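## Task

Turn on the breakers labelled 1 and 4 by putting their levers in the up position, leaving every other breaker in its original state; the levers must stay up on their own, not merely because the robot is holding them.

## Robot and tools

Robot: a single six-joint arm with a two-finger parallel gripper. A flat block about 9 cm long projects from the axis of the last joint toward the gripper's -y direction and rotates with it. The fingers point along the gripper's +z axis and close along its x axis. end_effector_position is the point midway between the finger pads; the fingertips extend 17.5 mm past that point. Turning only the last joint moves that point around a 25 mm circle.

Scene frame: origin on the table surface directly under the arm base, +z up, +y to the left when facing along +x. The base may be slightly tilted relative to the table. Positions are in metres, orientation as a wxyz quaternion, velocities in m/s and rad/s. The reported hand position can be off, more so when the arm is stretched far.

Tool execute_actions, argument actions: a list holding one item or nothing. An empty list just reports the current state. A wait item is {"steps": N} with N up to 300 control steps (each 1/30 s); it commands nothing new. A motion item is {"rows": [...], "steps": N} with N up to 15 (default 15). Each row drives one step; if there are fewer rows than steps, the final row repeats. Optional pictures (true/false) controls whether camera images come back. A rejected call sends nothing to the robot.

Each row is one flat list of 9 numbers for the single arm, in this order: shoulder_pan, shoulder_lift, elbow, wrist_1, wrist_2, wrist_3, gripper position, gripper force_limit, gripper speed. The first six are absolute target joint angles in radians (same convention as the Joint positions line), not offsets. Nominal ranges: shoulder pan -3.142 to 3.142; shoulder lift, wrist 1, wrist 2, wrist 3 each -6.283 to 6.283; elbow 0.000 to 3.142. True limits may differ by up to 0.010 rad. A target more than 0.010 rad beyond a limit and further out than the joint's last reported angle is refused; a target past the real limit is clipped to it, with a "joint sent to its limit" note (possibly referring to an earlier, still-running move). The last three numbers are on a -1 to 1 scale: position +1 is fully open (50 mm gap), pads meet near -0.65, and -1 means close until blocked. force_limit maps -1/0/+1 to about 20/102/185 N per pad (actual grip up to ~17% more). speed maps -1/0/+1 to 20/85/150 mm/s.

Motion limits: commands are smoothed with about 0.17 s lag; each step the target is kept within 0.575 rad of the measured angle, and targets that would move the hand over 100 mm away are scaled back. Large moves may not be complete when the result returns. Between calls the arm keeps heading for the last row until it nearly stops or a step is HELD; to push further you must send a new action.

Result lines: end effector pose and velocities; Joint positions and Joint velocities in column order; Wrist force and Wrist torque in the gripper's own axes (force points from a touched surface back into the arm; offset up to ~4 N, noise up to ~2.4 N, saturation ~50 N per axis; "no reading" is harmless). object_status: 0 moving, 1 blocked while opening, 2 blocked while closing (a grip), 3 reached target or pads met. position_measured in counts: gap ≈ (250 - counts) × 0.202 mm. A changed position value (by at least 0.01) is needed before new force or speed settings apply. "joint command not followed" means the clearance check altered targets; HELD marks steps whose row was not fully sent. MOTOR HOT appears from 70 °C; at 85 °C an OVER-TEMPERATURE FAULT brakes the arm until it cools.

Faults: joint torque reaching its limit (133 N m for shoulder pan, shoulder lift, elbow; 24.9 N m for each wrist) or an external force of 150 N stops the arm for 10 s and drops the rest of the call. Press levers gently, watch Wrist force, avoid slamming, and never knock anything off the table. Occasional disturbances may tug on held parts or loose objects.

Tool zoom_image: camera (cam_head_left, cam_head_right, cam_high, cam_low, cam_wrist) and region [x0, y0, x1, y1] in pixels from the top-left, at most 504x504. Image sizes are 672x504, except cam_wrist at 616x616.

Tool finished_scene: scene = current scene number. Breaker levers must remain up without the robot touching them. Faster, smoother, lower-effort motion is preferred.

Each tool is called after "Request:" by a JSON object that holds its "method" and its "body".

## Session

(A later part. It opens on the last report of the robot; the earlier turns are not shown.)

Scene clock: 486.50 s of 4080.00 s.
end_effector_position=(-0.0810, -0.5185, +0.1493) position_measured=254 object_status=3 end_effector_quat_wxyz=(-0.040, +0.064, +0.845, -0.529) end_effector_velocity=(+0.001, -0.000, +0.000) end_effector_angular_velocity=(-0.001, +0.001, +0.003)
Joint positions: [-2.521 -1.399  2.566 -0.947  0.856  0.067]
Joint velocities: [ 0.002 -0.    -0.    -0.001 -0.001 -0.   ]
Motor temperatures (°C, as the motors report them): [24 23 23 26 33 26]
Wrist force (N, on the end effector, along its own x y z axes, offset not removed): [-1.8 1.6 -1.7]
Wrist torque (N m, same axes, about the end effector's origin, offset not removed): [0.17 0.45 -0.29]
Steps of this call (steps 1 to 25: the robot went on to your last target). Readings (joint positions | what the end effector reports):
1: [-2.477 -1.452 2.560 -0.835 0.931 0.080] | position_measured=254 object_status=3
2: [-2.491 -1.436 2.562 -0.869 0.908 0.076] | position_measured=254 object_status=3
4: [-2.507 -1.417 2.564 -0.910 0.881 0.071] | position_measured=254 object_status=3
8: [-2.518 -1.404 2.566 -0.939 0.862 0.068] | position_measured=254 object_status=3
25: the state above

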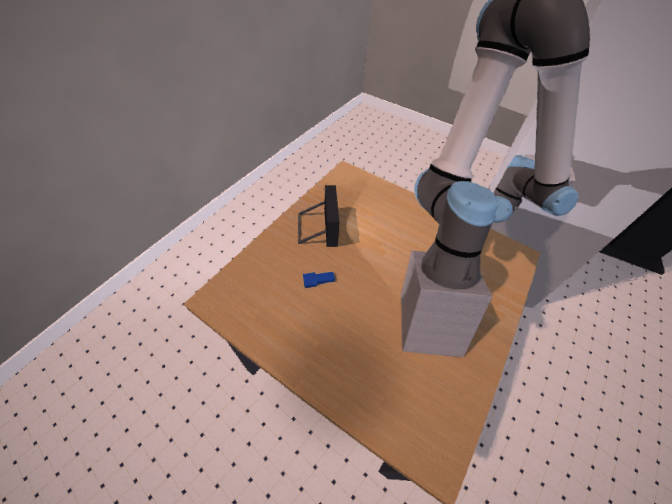

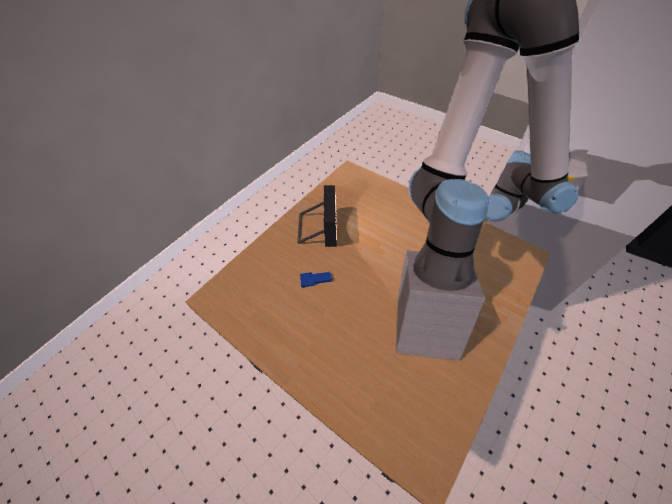

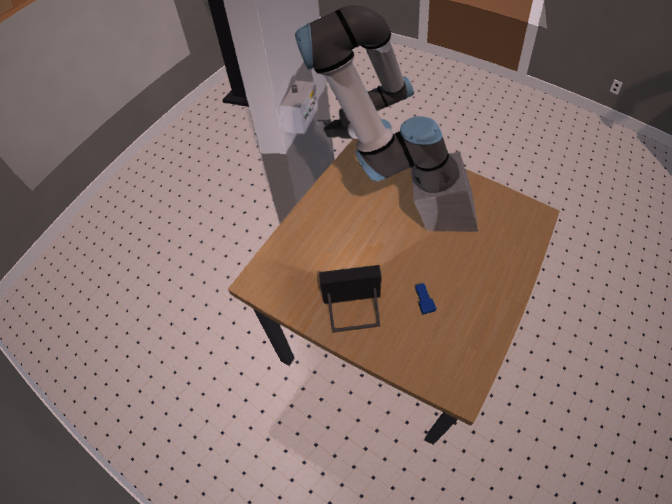

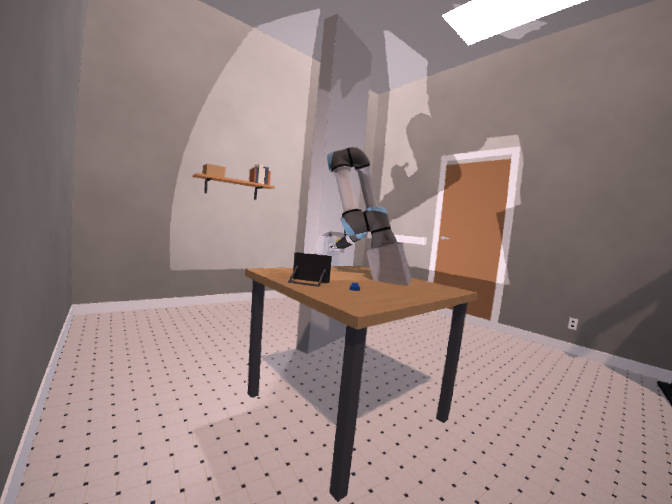

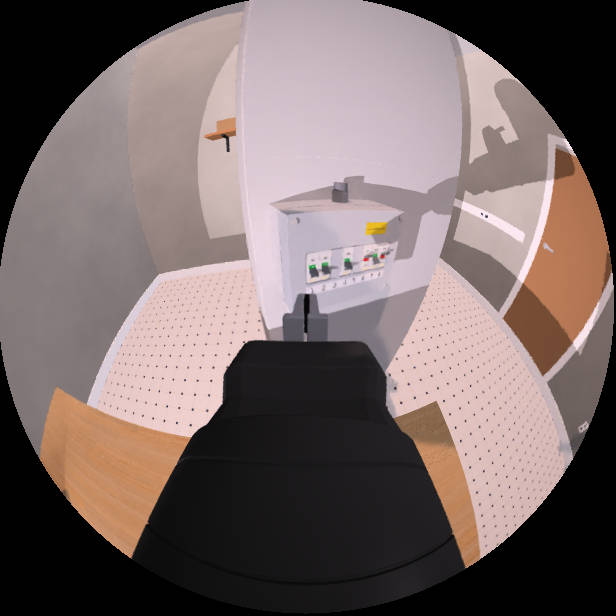

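Request:
{"method": "execute_actions", "body": {"actions": [{"rows": [[-2.510,-1.384,2.554,-0.952,0.867,0.070,-1,0,0],[-2.498,-1.368,2.541,-0.957,0.879,0.073,-1,0,0],[-2.487,-1.353,2.529,-0.962,0.890,0.076,-1,0,0],[-2.475,-1.337,2.516,-0.967,0.901,0.079,-1,0,0],[-2.464,-1.322,2.504,-0.972,0.912,0.082,-1,0,0],[-2.452,-1.306,2.491,-0.977,0.924,0.085,-1,0,0],[-2.441,-1.291,2.479,-0.982,0.935,0.088,-1,0,0],[-2.429,-1.275,2.466,-0.987,0.946,0.091,-1,0,0],[-2.418,-1.260,2.454,-0.992,0.957,0.094,-1,0,0],[-2.4065,-1.2444,2.4415,-0.9965,0.9686,0.0975,-1,0,0]], "steps": 15}], "pictures": false}}

Request:
{"method": "execute_actions", "body": {"actions": [{"steps": 12}]}}

Request:
{"method": "zoom_image", "body": {"camera": "cam_wrist", "region": [270, 220, 410, 330]}}

Scene clock: 555.60 s of 4080.00 s.
end_effector_position=(-0.0925, -0.5544, +0.1192) position_measured=254 object_status=3 end_effector_quat_wxyz=(-0.040, +0.064, +0.845, -0.529) end_effector_velocity=(-0.005, -0.027, -0.028) end_effector_angular_velocity=(+0.002, -0.005, -0.002)
Joint positions: [-2.414 -1.255  2.45  -0.993  0.961  0.095]
Joint velocities: [ 0.083  0.114 -0.09  -0.033  0.081  0.023]
Motor temperatures (°C, as the motors report them): [24 23 23 26 33 26]
Wrist force (N, on the end effector, along its own x y z axes, offset not removed): [-2.3 0.6 -1.3]
Wrist torque (N m, same axes, about the end effector's origin, offset not removed): [0.07 0.50 -0.21]
Steps of this call (steps 1 to 15: the robot went on to your last target; steps 16 to 90: nothing new was sent; then 65.60 s passed at rest; steps 91 to 105: all 15 steps of this action). Readings (joint positions | what the end effector reports):
91: [-2.521 -1.399 2.566 -0.948 0.856 0.067] | position_measured=254 object_status=3
92: [-2.519 -1.396 2.564 -0.948 0.858 0.067] | position_measured=254 object_status=3
94: [-2.508 -1.382 2.552 -0.953 0.869 0.070] | position_measured=254 object_status=3
98: [-2.471 -1.332 2.511 -0.969 0.906 0.080] | position_measured=254 object_status=3
105: the state above

Scene clock: 556.00 s of 4080.00 s.
end_effector_position=(-0.0930, -0.5569, +0.1167) position_measured=254 object_status=3 end_effector_quat_wxyz=(-0.040, +0.064, +0.845, -0.530) end_effector_velocity=(-0.001, -0.001, +0.000) end_effector_angular_velocity=(-0.002, +0.000, -0.001)
Joint positions: [-2.407 -1.245  2.442 -0.996  0.969  0.097]
Joint velocities: [-0.     0.002 -0.003 -0.001  0.001  0.002]
Motor temperatures (°C, as the motors report them): [24 23 23 26 33 26]
Wrist force (N, on the end effector, along its own x y z axes, offset not removed): [0.6 0.4 -1.1]
Wrist torque (N m, same axes, about the end effector's origin, offset not removed): [-0.03 0.14 -0.21]
Steps of this call (steps 1 to 12: the robot went on to your last target). Readings (joint positions | what the end effector reports):
1: [-2.412 -1.252 2.447 -0.994 0.963 0.096] | position_measured=254 object_status=3
2: [-2.410 -1.249 2.446 -0.995 0.965 0.096] | position_measured=254 object_status=3
4: [-2.408 -1.247 2.443 -0.996 0.967 0.097] | position_measured=254 object_status=3
8: [-2.407 -1.245 2.442 -0.996 0.968 0.097] | position_measured=254 object_status=3
12: the state above

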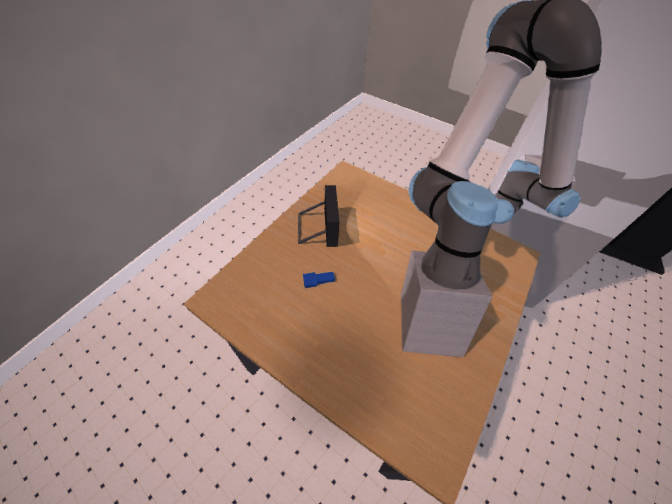

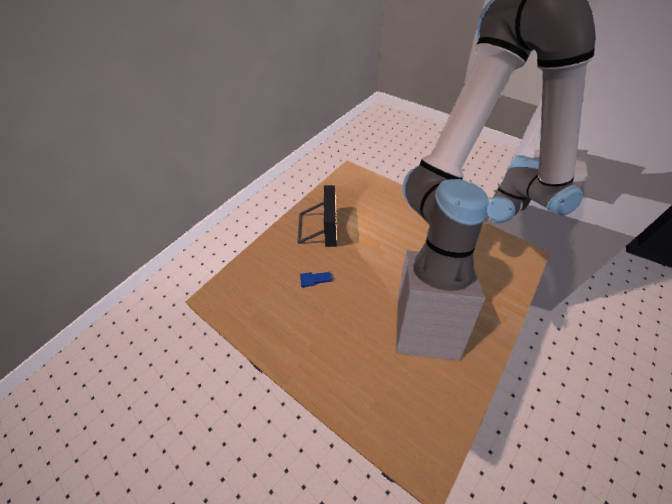

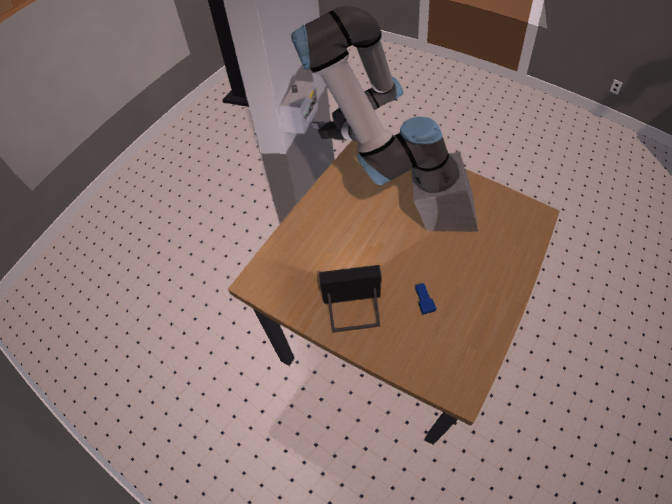

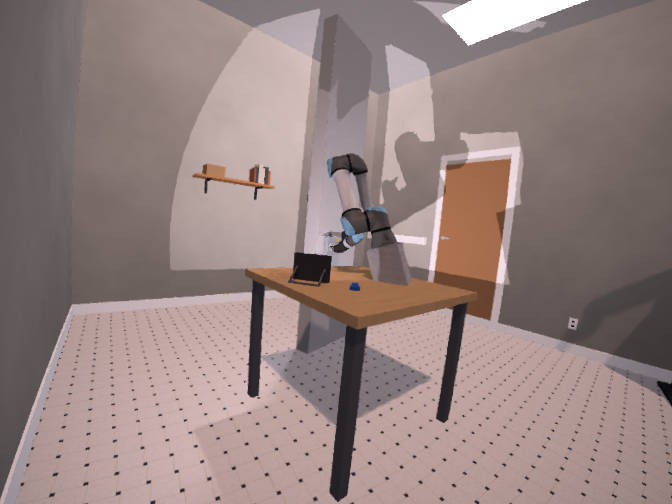

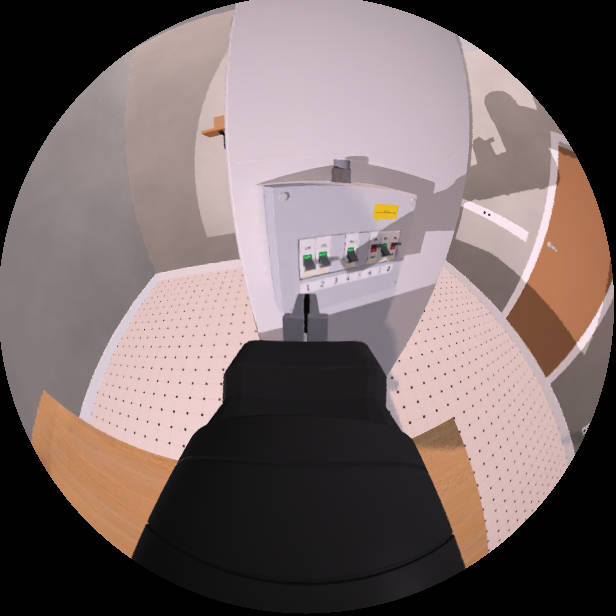

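Region (270, 220, 410, 330) of cam_wrist's 616x616 image, scaled by 3.600, with more detail than that image has; it fills the top 396 rows of this view, and the rest is white.

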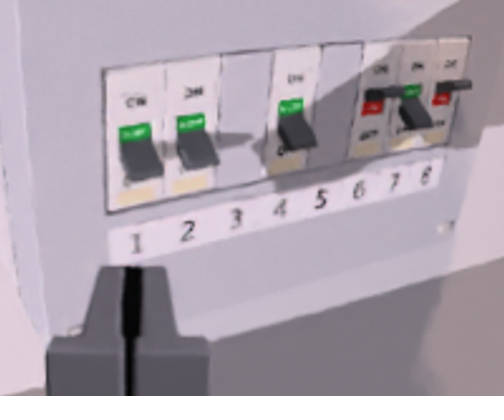

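Request:
{"method": "execute_actions", "body": {"actions": [{"rows": [[-2.402,-1.2435,2.435,-0.992,0.973,0.0986,-1,0,0],[-2.397,-1.2425,2.429,-0.987,0.978,0.0997,-1,0,0],[-2.393,-1.2416,2.423,-0.9825,0.982,0.1008,-1,0,0],[-2.388,-1.2407,2.417,-0.978,0.987,0.1019,-1,0,0],[-2.3835,-1.2398,2.4106,-0.973,0.991,0.103,-1,0,0],[-2.379,-1.2388,2.4044,-0.9686,0.9957,0.104,-1,0,0],[-2.374,-1.2379,2.398,-0.964,1.0002,0.1051,-1,0,0],[-2.370,-1.237,2.392,-0.959,1.0048,0.1062,-1,0,0],[-2.365,-1.236,2.386,-0.9546,1.0093,0.1073,-1,0,0],[-2.3605,-1.2351,2.3797,-0.950,1.0138,0.1084,-1,0,0]], "steps": 15}], "pictures": false}}

Request:
{"method": "execute_actions", "body": {"actions": [{"steps": 10}]}}

Request:
{"method": "zoom_image", "body": {"camera": "cam_wrist", "region": [270, 210, 410, 330]}}

Scene clock: 621.50 s of 4080.00 s.
end_effector_position=(-0.0935, -0.5777, +0.1166) position_measured=254 object_status=3 end_effector_quat_wxyz=(-0.040, +0.064, +0.845, -0.530) end_effector_velocity=(+0.001, -0.016, -0.000) end_effector_angular_velocity=(+0.001, -0.001, +0.002)
Joint positions: [-2.363 -1.236  2.384 -0.953  1.011  0.108]
Joint velocities: [ 0.034  0.007 -0.043  0.032  0.031  0.007]
Motor temperatures (°C, as the motors report them): [25 23 23 26 33 26]
Wrist force (N, on the end effector, along its own x y z axes, offset not removed): [0.9 -0.1 -0.5]
Wrist torque (N m, same axes, about the end effector's origin, offset not removed): [0.01 0.04 -0.27]
Steps of this call (steps 1 to 30: the robot went on to your last target; steps 31 to 90: nothing new was sent; then 62.00 s passed at rest; steps 91 to 105: all 15 steps of this action). Readings (joint positions | what the end effector reports):
91: [-2.406 -1.244 2.441 -0.997 0.969 0.098] | position_measured=254 object_status=3
92: [-2.406 -1.244 2.440 -0.996 0.970 0.098] | position_measured=254 object_status=3
94: [-2.401 -1.243 2.434 -0.991 0.974 0.099] | position_measured=254 object_status=3
98: [-2.386 -1.240 2.414 -0.976 0.989 0.102] | position_measured=254 object_status=3
105: the state above

Scene clock: 621.83 s of 4080.00 s.
end_effector_position=(-0.0935, -0.5791, +0.1166) position_measured=254 object_status=3 end_effector_quat_wxyz=(-0.040, +0.064, +0.845, -0.530) end_effector_velocity=(-0.000, -0.000, -0.000) end_effector_angular_velocity=(+0.000, +0.002, -0.000)
Joint positions: [-2.361 -1.235  2.38  -0.95   1.014  0.108]
Joint velocities: [ 0.001  0.    -0.001  0.001  0.002 -0.001]
Motor temperatures (°C, as the motors report them): [25 23 23 26 33 26]
Wrist force (N, on the end effector, along its own x y z axes, offset not removed): [-0.5 1.2 -2.5]
Wrist torque (N m, same axes, about the end effector's origin, offset not removed): [0.10 0.26 -0.21]
Steps of this call (steps 1 to 10: the robot went on to your last target). Readings (joint positions | what the end effector reports):
1: [-2.363 -1.236 2.383 -0.952 1.012 0.108] | position_measured=254 object_status=3
2: [-2.362 -1.235 2.382 -0.951 1.012 0.108] | position_measured=254 object_status=3
4: [-2.361 -1.235 2.381 -0.951 1.013 0.108] | position_measured=254 object_status=3
8: [-2.361 -1.235 2.380 -0.950 1.014 0.108] | position_measured=254 object_status=3
10: the state above

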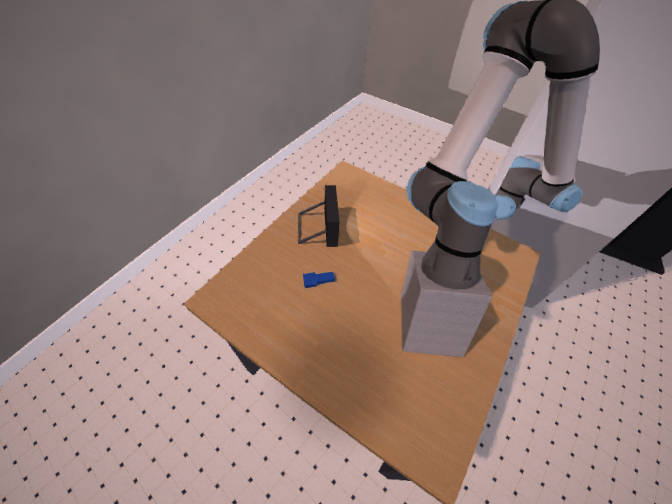

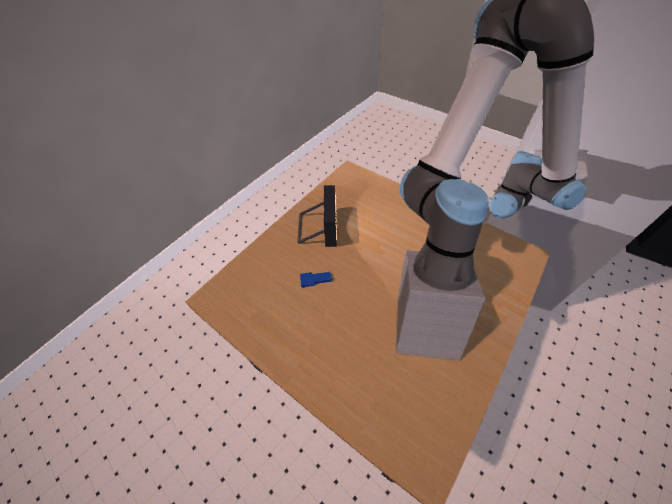

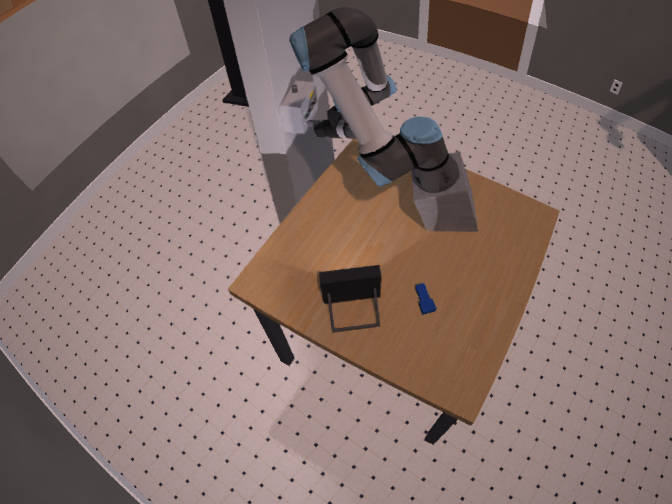

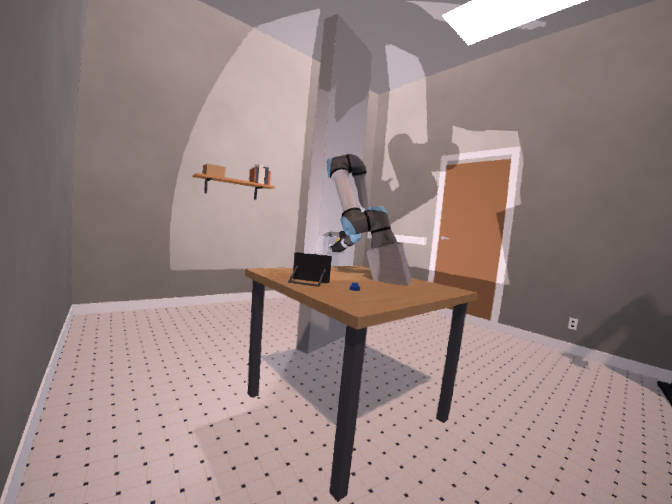

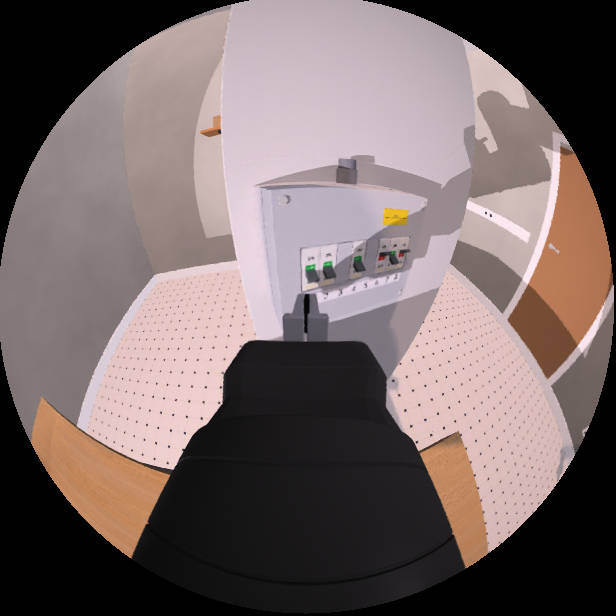

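Region (270, 210, 410, 330) of cam_wrist's 616x616 image, scaled by 3.600, with more detail than that image has; it fills the top 432 rows of this view, and the rest is white.

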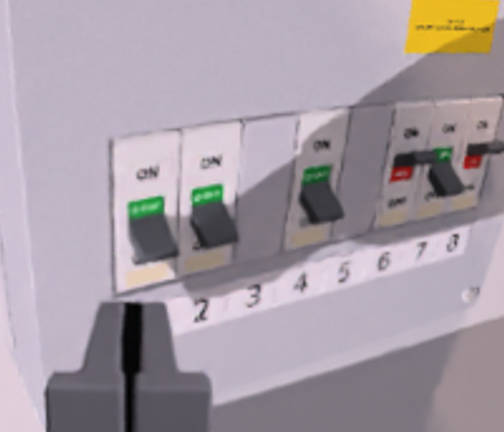

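Request:
{"method": "execute_actions", "body": {"actions": [{"rows": [[-2.3594,-1.2281,2.3787,-0.9561,1.0149,0.1087,-1,0,0],[-2.3582,-1.2211,2.3777,-0.9622,1.016,0.1089,-1,0,0],[-2.3571,-1.2142,2.3767,-0.9683,1.0172,0.1092,-1,0,0],[-2.3559,-1.2072,2.3757,-0.9744,1.0183,0.1094,-1,0,0],[-2.3548,-1.2002,2.3747,-0.9805,1.0194,0.1097,-1,0,0],[-2.3519,-1.199,2.3694,-0.9767,1.0222,0.1104,-1,0,0],[-2.349,-1.1979,2.364,-0.9728,1.025,0.111,-1,0,0],[-2.3462,-1.1967,2.3587,-0.969,1.0279,0.1117,-1,0,0],[-2.3433,-1.1956,2.3533,-0.9651,1.0307,0.1124,-1,0,0],[-2.3404,-1.1944,2.348,-0.9613,1.0335,0.1131,-1,0,0],[-2.3375,-1.1933,2.3427,-0.9575,1.0363,0.1138,-1,0,0],[-2.3347,-1.1921,2.3373,-0.9536,1.0392,0.1144,-1,0,0],[-2.3318,-1.191,2.332,-0.9498,1.042,0.1151,-1,0,0]], "steps": 15}], "pictures": false}}

Request:
{"method": "execute_actions", "body": {"actions": [{"steps": 12}]}}

Request:
{"method": "zoom_image", "body": {"camera": "cam_wrist", "region": [270, 210, 410, 330]}}

Scene clock: 701.20 s of 4080.00 s.
end_effector_position=(-0.0969, -0.5905, +0.1064) position_measured=254 object_status=3 end_effector_quat_wxyz=(-0.040, +0.064, +0.845, -0.530) end_effector_velocity=(-0.004, -0.036, -0.003) end_effector_angular_velocity=(+0.000, -0.002, +0.000)
Joint positions: [-2.337 -1.194  2.342 -0.957  1.037  0.114]
Joint velocities: [ 0.058  0.03  -0.104  0.069  0.056  0.014]
Motor temperatures (°C, as the motors report them): [25 23 23 26 33 26]
Wrist force (N, on the end effector, along its own x y z axes, offset not removed): [-1.4 1.6 -0.8]
Wrist torque (N m, same axes, about the end effector's origin, offset not removed): [0.24 0.33 -0.28]
Steps of this call (steps 1 to 15: the robot went on to your last target; steps 16 to 90: nothing new was sent; then 75.87 s passed at rest; steps 91 to 105: all 15 steps of this action). Readings (joint positions | what the end effector reports):
91: [-2.360 -1.235 2.380 -0.950 1.014 0.108] | position_measured=254 object_status=3
92: [-2.360 -1.234 2.379 -0.951 1.014 0.108] | position_measured=254 object_status=3
94: [-2.359 -1.227 2.378 -0.957 1.015 0.109] | position_measured=254 object_status=3
98: [-2.354 -1.208 2.373 -0.971 1.020 0.110] | position_measured=254 object_status=3
105: the state above

Scene clock: 701.60 s of 4080.00 s.
end_effector_position=(-0.0973, -0.5937, +0.1060) position_measured=254 object_status=3 end_effector_quat_wxyz=(-0.040, +0.065, +0.845, -0.529) end_effector_velocity=(-0.001, -0.001, +0.001) end_effector_angular_velocity=(-0.003, +0.002, +0.001)
Joint positions: [-2.332 -1.191  2.332 -0.949  1.042  0.115]
Joint velocities: [ 0.     0.    -0.003 -0.001  0.    -0.   ]
Motor temperatures (°C, as the motors report them): [25 23 23 26 33 26]
Wrist force (N, on the end effector, along its own x y z axes, offset not removed): [19.1 20.6 -50.0]
Wrist torque (N m, same axes, about the end effector's origin, offset not removed): [1.89 -0.28 -0.35]
Steps of this call (steps 1 to 12: the robot went on to your last target). Readings (joint positions | what the end effector reports):
1: [-2.336 -1.193 2.339 -0.955 1.038 0.114] | position_measured=254 object_status=3
2: [-2.334 -1.192 2.337 -0.953 1.039 0.114] | position_measured=254 object_status=3
4: [-2.333 -1.192 2.335 -0.951 1.041 0.115] | position_measured=254 object_status=3
8: [-2.332 -1.191 2.333 -0.950 1.042 0.115] | position_measured=254 object_status=3
12: the state above

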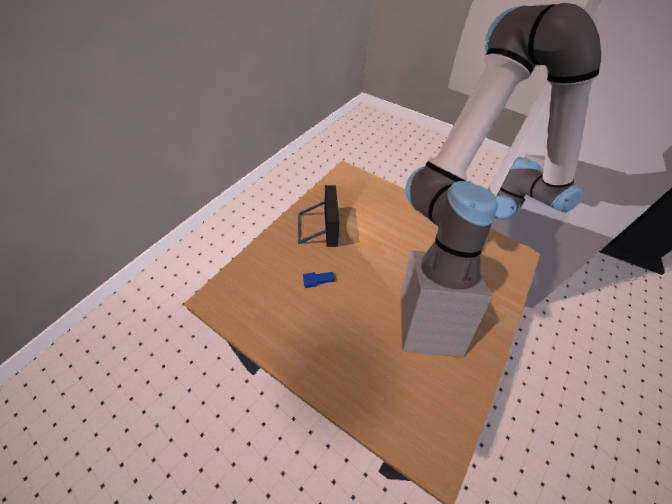

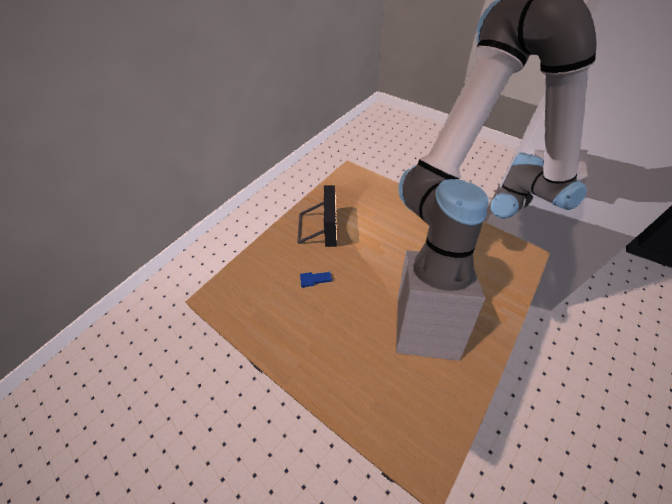

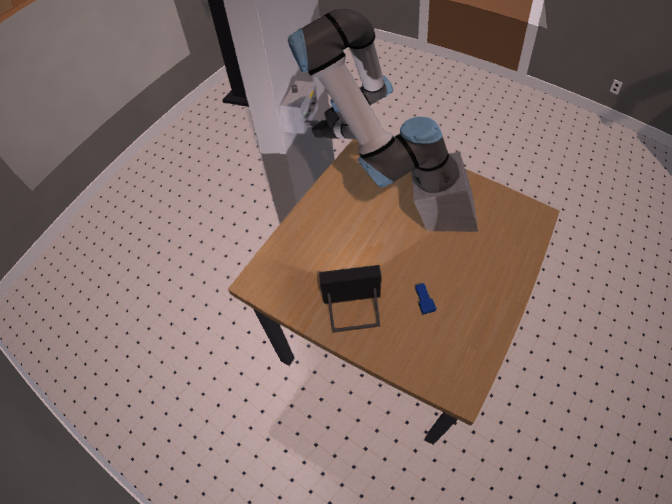

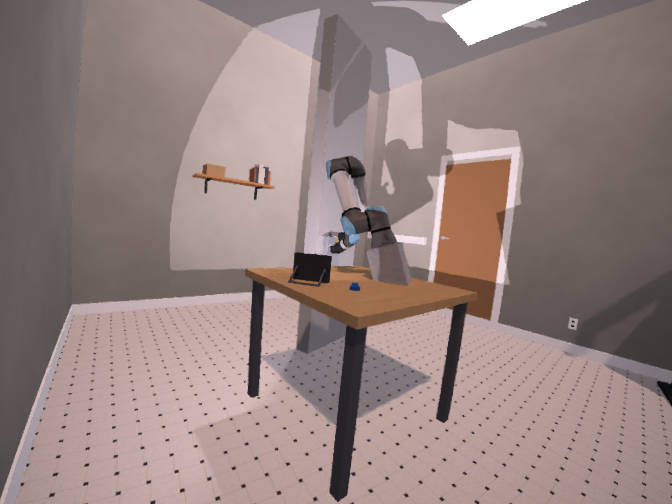

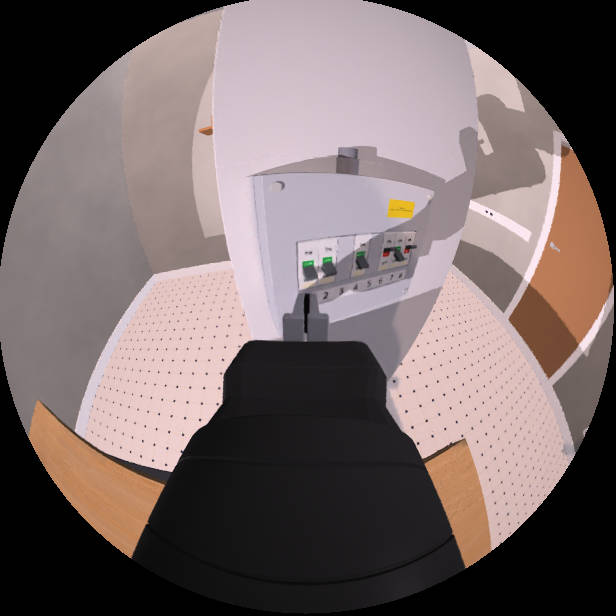

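Region (270, 210, 410, 330) of cam_wrist's 616x616 image, scaled by 3.600, with more detail than that image has; it fills the top 432 rows of this view, and the rest is white.

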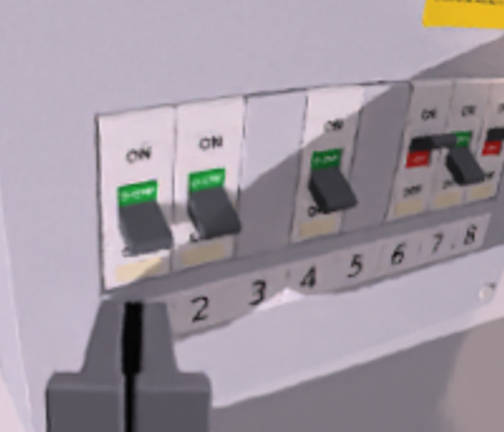

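Request:
{"method": "execute_actions", "body": {"actions": [{"rows": [[-2.3379,-1.1934,2.3434,-0.958,1.036,0.1137,-1,0,0]], "steps": 12}], "pictures": false}}

Scene clock: 708.53 s of 4080.00 s.
end_effector_position=(-0.0966, -0.5901, +0.1063) position_measured=254 object_status=3 end_effector_quat_wxyz=(-0.040, +0.064, +0.845, -0.530) end_effector_velocity=(-0.001, +0.002, -0.001) end_effector_angular_velocity=(+0.003, -0.001, -0.003)
Joint positions: [-2.337 -1.193  2.343 -0.958  1.036  0.114]
Joint velocities: [-0.003 -0.     0.004  0.    -0.    -0.   ]
Motor temperatures (°C, as the motors report them): [25 23 23 26 33 26]
Wrist force (N, on the end effector, along its own x y z axes, offset not removed): [-0.3 1.1 -1.0]
Wrist torque (N m, same axes, about the end effector's origin, offset not removed): [0.11 0.18 -0.25]
Steps of this call (steps 1 to 30: the robot went on to your last target; steps 31 to 90: nothing new was sent; then 3.53 s passed at rest; steps 91 to 102: all 12 steps of this action). Readings (joint positions | what the end effector reports):
91: [-2.332 -1.191 2.332 -0.950 1.042 0.115] | position_measured=254 object_status=3
92: [-2.333 -1.191 2.334 -0.952 1.041 0.115] | position_measured=254 object_status=3
94: [-2.335 -1.192 2.338 -0.956 1.038 0.115] | position_measured=254 object_status=3
98: [-2.337 -1.193 2.342 -0.958 1.036 0.114] | position_measured=254 object_status=3
102: the state above

Request:
{"method": "execute_actions", "body": {"actions": [{"rows": [[-2.3397,-1.1984,2.3442,-0.9536,1.0342,0.1133,-1,0,0],[-2.3415,-1.2034,2.3451,-0.9492,1.0324,0.1128,-1,0,0],[-2.3434,-1.2084,2.3459,-0.9448,1.0306,0.1124,-1,0,0],[-2.3452,-1.2134,2.3467,-0.9404,1.0288,0.112,-1,0,0],[-2.347,-1.2184,2.3476,-0.936,1.027,0.1116,-1,0,0],[-2.3488,-1.2234,2.3484,-0.9317,1.0253,0.1111,-1,0,0],[-2.3506,-1.2284,2.3492,-0.9273,1.0235,0.1107,-1,0,0],[-2.3525,-1.2334,2.35,-0.9229,1.0217,0.1103,-1,0,0],[-2.3543,-1.2384,2.3509,-0.9185,1.0199,0.1098,-1,0,0],[-2.3561,-1.2434,2.3517,-0.9141,1.0181,0.1094,-1,0,0]], "steps": 15}]}}

Request:
{"method": "zoom_image", "body": {"camera": "cam_wrist", "region": [270, 210, 410, 330]}}

Scene clock: 729.57 s of 4080.00 s.
end_effector_position=(-0.0968, -0.5891, +0.1207) position_measured=254 object_status=3 end_effector_quat_wxyz=(-0.040, +0.064, +0.845, -0.529) end_effector_velocity=(+0.000, +0.002, +0.010) end_effector_angular_velocity=(+0.002, -0.001, -0.001)
Joint positions: [-2.355 -1.24   2.351 -0.917  1.019  0.11 ]
Joint velocities: [-0.013 -0.036  0.007  0.033 -0.013 -0.003]
Motor temperatures (°C, as the motors report them): [25 23 23 26 33 26]
Wrist force (N, on the end effector, along its own x y z axes, offset not removed): [-1.5 1.3 -1.3]
Wrist torque (N m, same axes, about the end effector's origin, offset not removed): [0.13 0.25 -0.17]
Steps of this call (steps 1 to 15: the robot went on to your last target; steps 16 to 90: nothing new was sent; then 17.53 s passed at rest; steps 91 to 105: all 15 steps of this action). Readings (joint positions | what the end effector reports):
91: [-2.338 -1.193 2.343 -0.958 1.036 0.114] | position_measured=254 object_status=3
92: [-2.338 -1.194 2.344 -0.957 1.036 0.114] | position_measured=254 object_status=3
94: [-2.340 -1.199 2.344 -0.953 1.034 0.113] | position_measured=254 object_status=3
98: [-2.346 -1.215 2.347 -0.939 1.028 0.112] | position_measured=254 object_status=3
105: the state above

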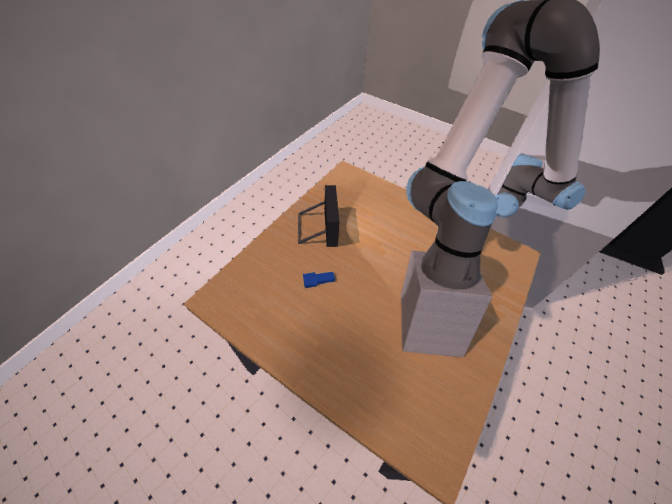

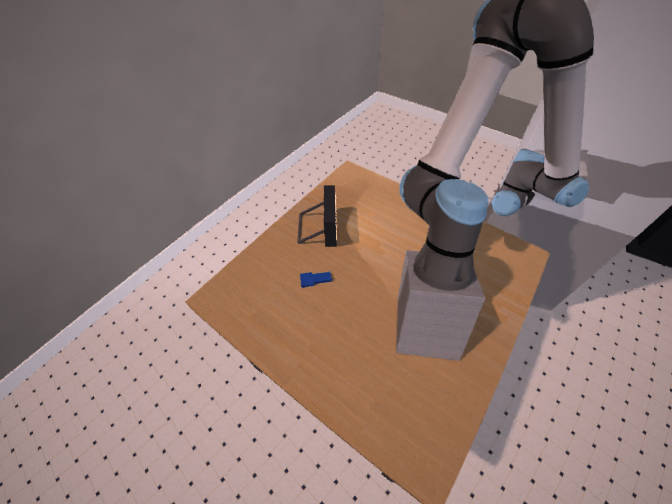

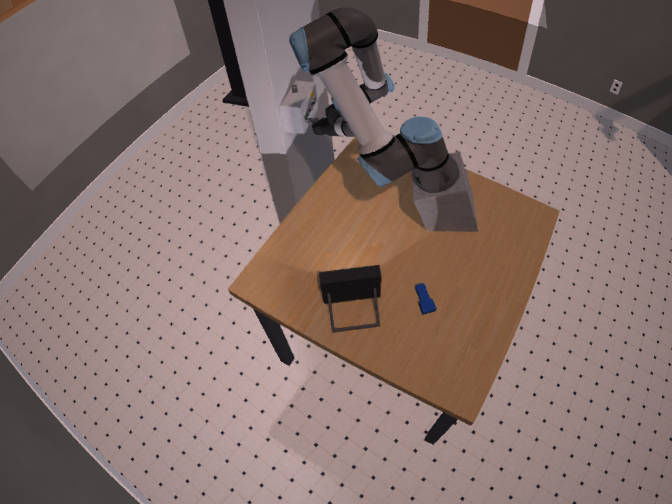

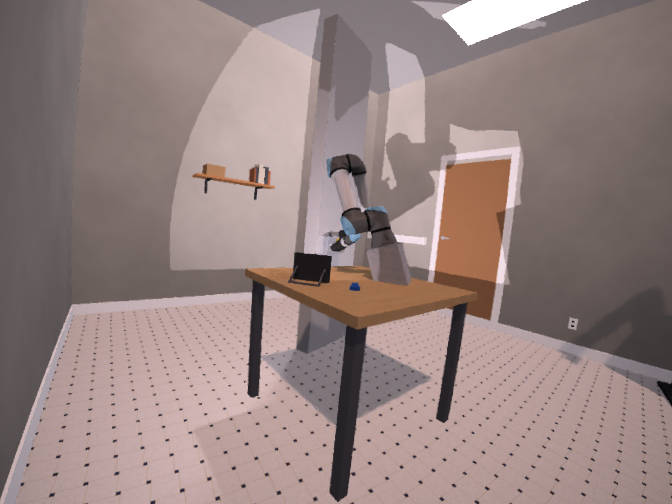

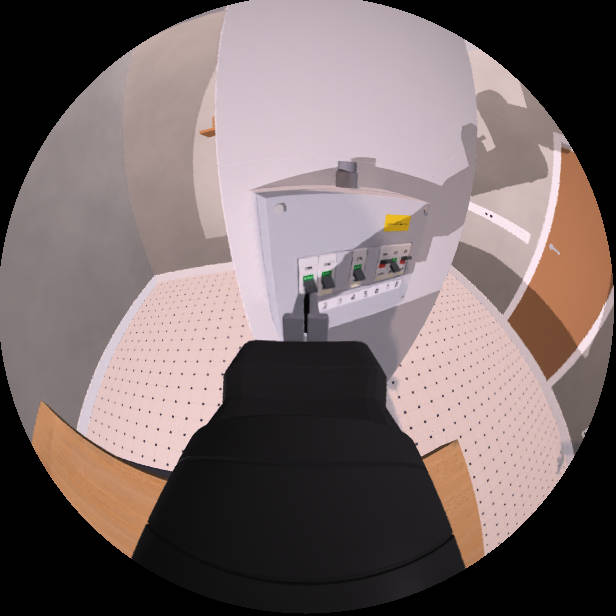

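Region (270, 210, 410, 330) of cam_wrist's 616x616 image, scaled by 3.600, with more detail than that image has; it fills the top 432 rows of this view, and the rest is white.

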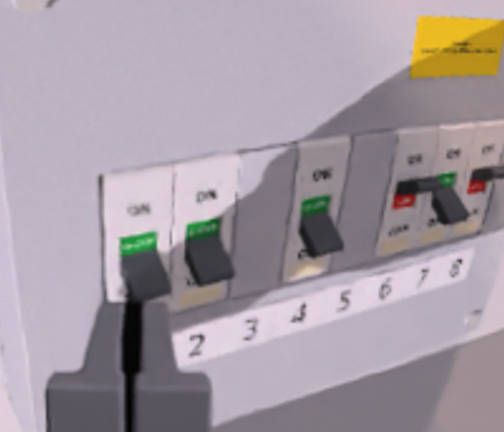

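Request:
{"method": "execute_actions", "body": {"actions": [{"rows": [[-2.3578,-1.2483,2.3523,-0.9095,1.0165,0.109,-1,0,0],[-2.3594,-1.2533,2.3528,-0.9049,1.0148,0.1086,-1,0,0],[-2.3611,-1.2582,2.3534,-0.9003,1.0132,0.1082,-1,0,0],[-2.3628,-1.2632,2.3539,-0.8957,1.0115,0.1078,-1,0,0],[-2.3645,-1.2681,2.3545,-0.8912,1.0099,0.1075,-1,0,0],[-2.3661,-1.273,2.355,-0.8866,1.0083,0.1071,-1,0,0],[-2.3678,-1.278,2.3556,-0.882,1.0066,0.1067,-1,0,0],[-2.3695,-1.2829,2.3561,-0.8774,1.005,0.1063,-1,0,0],[-2.3711,-1.2879,2.3567,-0.8728,1.0033,0.1059,-1,0,0],[-2.3728,-1.2928,2.3572,-0.8682,1.0017,0.1055,-1,0,0]], "steps": 15}]}}

Request:
{"method": "zoom_image", "body": {"camera": "cam_wrist", "region": [270, 210, 410, 330]}}

Scene clock: 742.50 s of 4080.00 s.
end_effector_position=(-0.0964, -0.5883, +0.1359) position_measured=254 object_status=3 end_effector_quat_wxyz=(-0.040, +0.065, +0.845, -0.529) end_effector_velocity=(+0.001, +0.002, +0.009) end_effector_angular_velocity=(+0.006, -0.003, -0.003)
Joint positions: [-2.372 -1.289  2.357 -0.871  1.003  0.106]
Joint velocities: [-0.011 -0.034  0.006  0.037 -0.009 -0.004]
Motor temperatures (°C, as the motors report them): [25 23 23 27 33 26]
Wrist force (N, on the end effector, along its own x y z axes, offset not removed): [5.4 25.4 -2.2]
Wrist torque (N m, same axes, about the end effector's origin, offset not removed): [-0.19 0.10 -0.18]
Steps of this call (steps 1 to 15: the robot went on to your last target; steps 16 to 90: nothing new was sent; then 9.43 s passed at rest; steps 91 to 105: all 15 steps of this action). Readings (joint positions | what the end effector reports):
91: [-2.356 -1.243 2.352 -0.914 1.018 0.109] | position_measured=254 object_status=3
92: [-2.356 -1.244 2.352 -0.913 1.018 0.109] | position_measured=254 object_status=3
94: [-2.358 -1.249 2.352 -0.909 1.016 0.109] | position_measured=254 object_status=3
98: [-2.364 -1.266 2.354 -0.894 1.011 0.108] | position_measured=254 object_status=3
105: the state above

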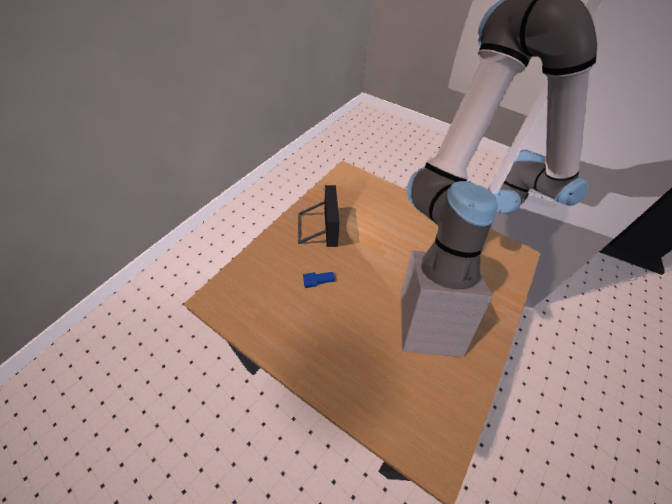

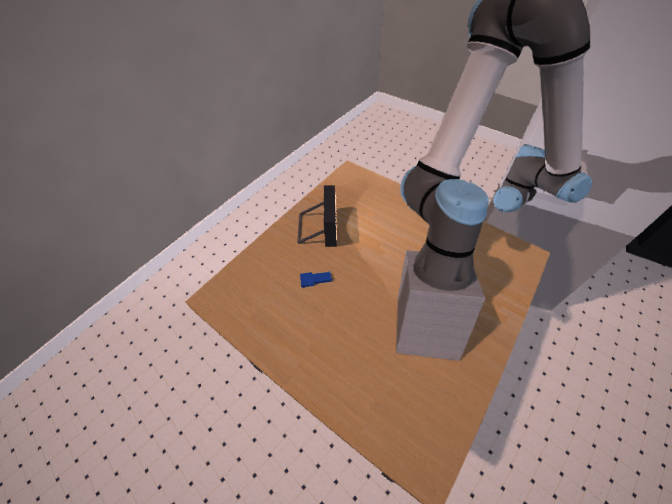

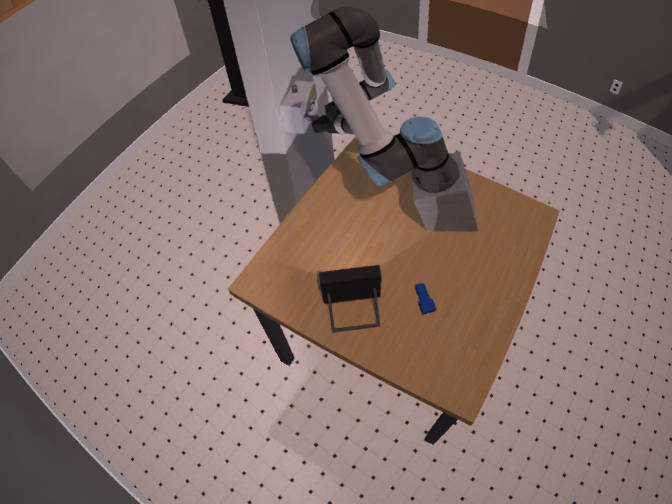

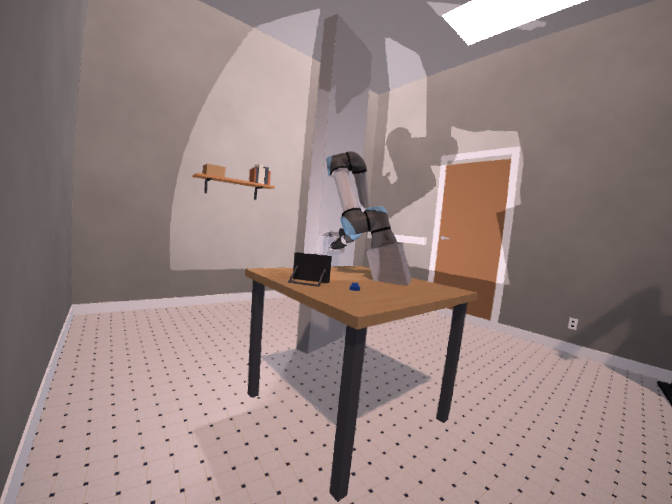

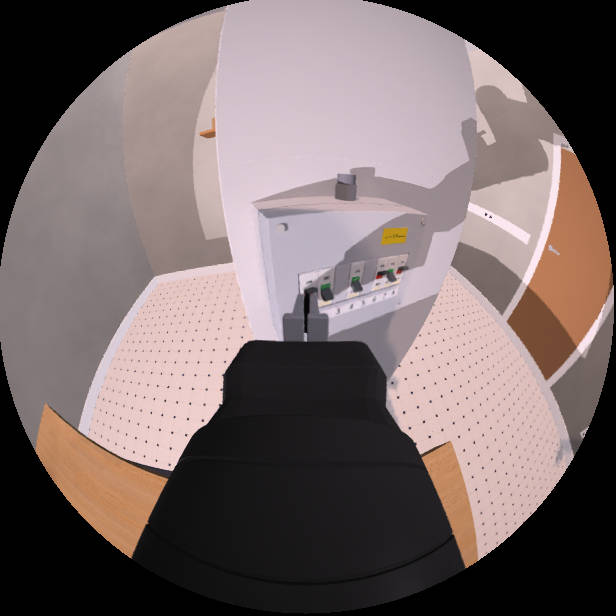

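Region (270, 210, 410, 330) of cam_wrist's 616x616 image, scaled by 3.600, with more detail than that image has; it fills the top 432 rows of this view, and the rest is white.

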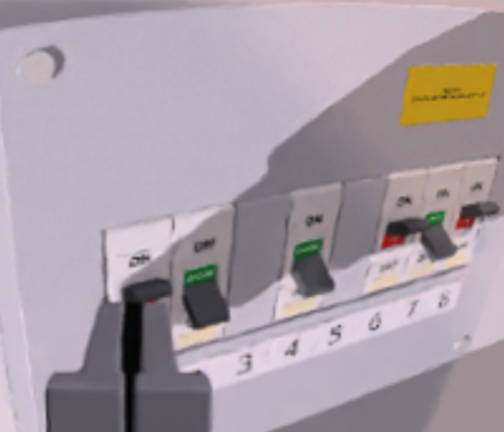

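Request:
{"method": "execute_actions", "body": {"actions": [], "pictures": false}}

Scene clock: 745.00 s of 4080.00 s.
end_effector_position=(-0.0965, -0.5884, +0.1371) position_measured=254 object_status=3 end_effector_quat_wxyz=(-0.040, +0.064, +0.845, -0.530) end_effector_velocity=(+0.000, +0.001, -0.000) end_effector_angular_velocity=(+0.001, -0.001, -0.001)
Joint positions: [-2.373 -1.293  2.357 -0.868  1.002  0.105]
Joint velocities: [-0.001  0.     0.001 -0.    -0.    -0.   ]
Motor temperatures (°C, as the motors report them): [25 23 23 27 33 26]
Wrist force (N, on the end effector, along its own x y z axes, offset not removed): [14.4 38.8 -27.5]
Wrist torque (N m, same axes, about the end effector's origin, offset not removed): [-0.46 0.55 -0.01]
Steps of this call (steps 1 to 15: the robot went on to your last target; steps 16 to 75: nothing new was sent). Readings (joint positions | what the end effector reports):
1: [-2.372 -1.290 2.357 -0.870 1.003 0.106] | position_measured=254 object_status=3
2: [-2.372 -1.291 2.357 -0.869 1.002 0.106] | position_measured=254 object_status=3
4: [-2.373 -1.292 2.357 -0.868 1.002 0.106] | position_measured=254 object_status=3
8: [-2.373 -1.293 2.357 -0.868 1.002 0.106] | position_measured=254 object_status=3
75: the state above
The arm was judged still, so your last target was given up. Only a new action makes it travel on or press farther. Fingers that are still opening or closing keep moving.


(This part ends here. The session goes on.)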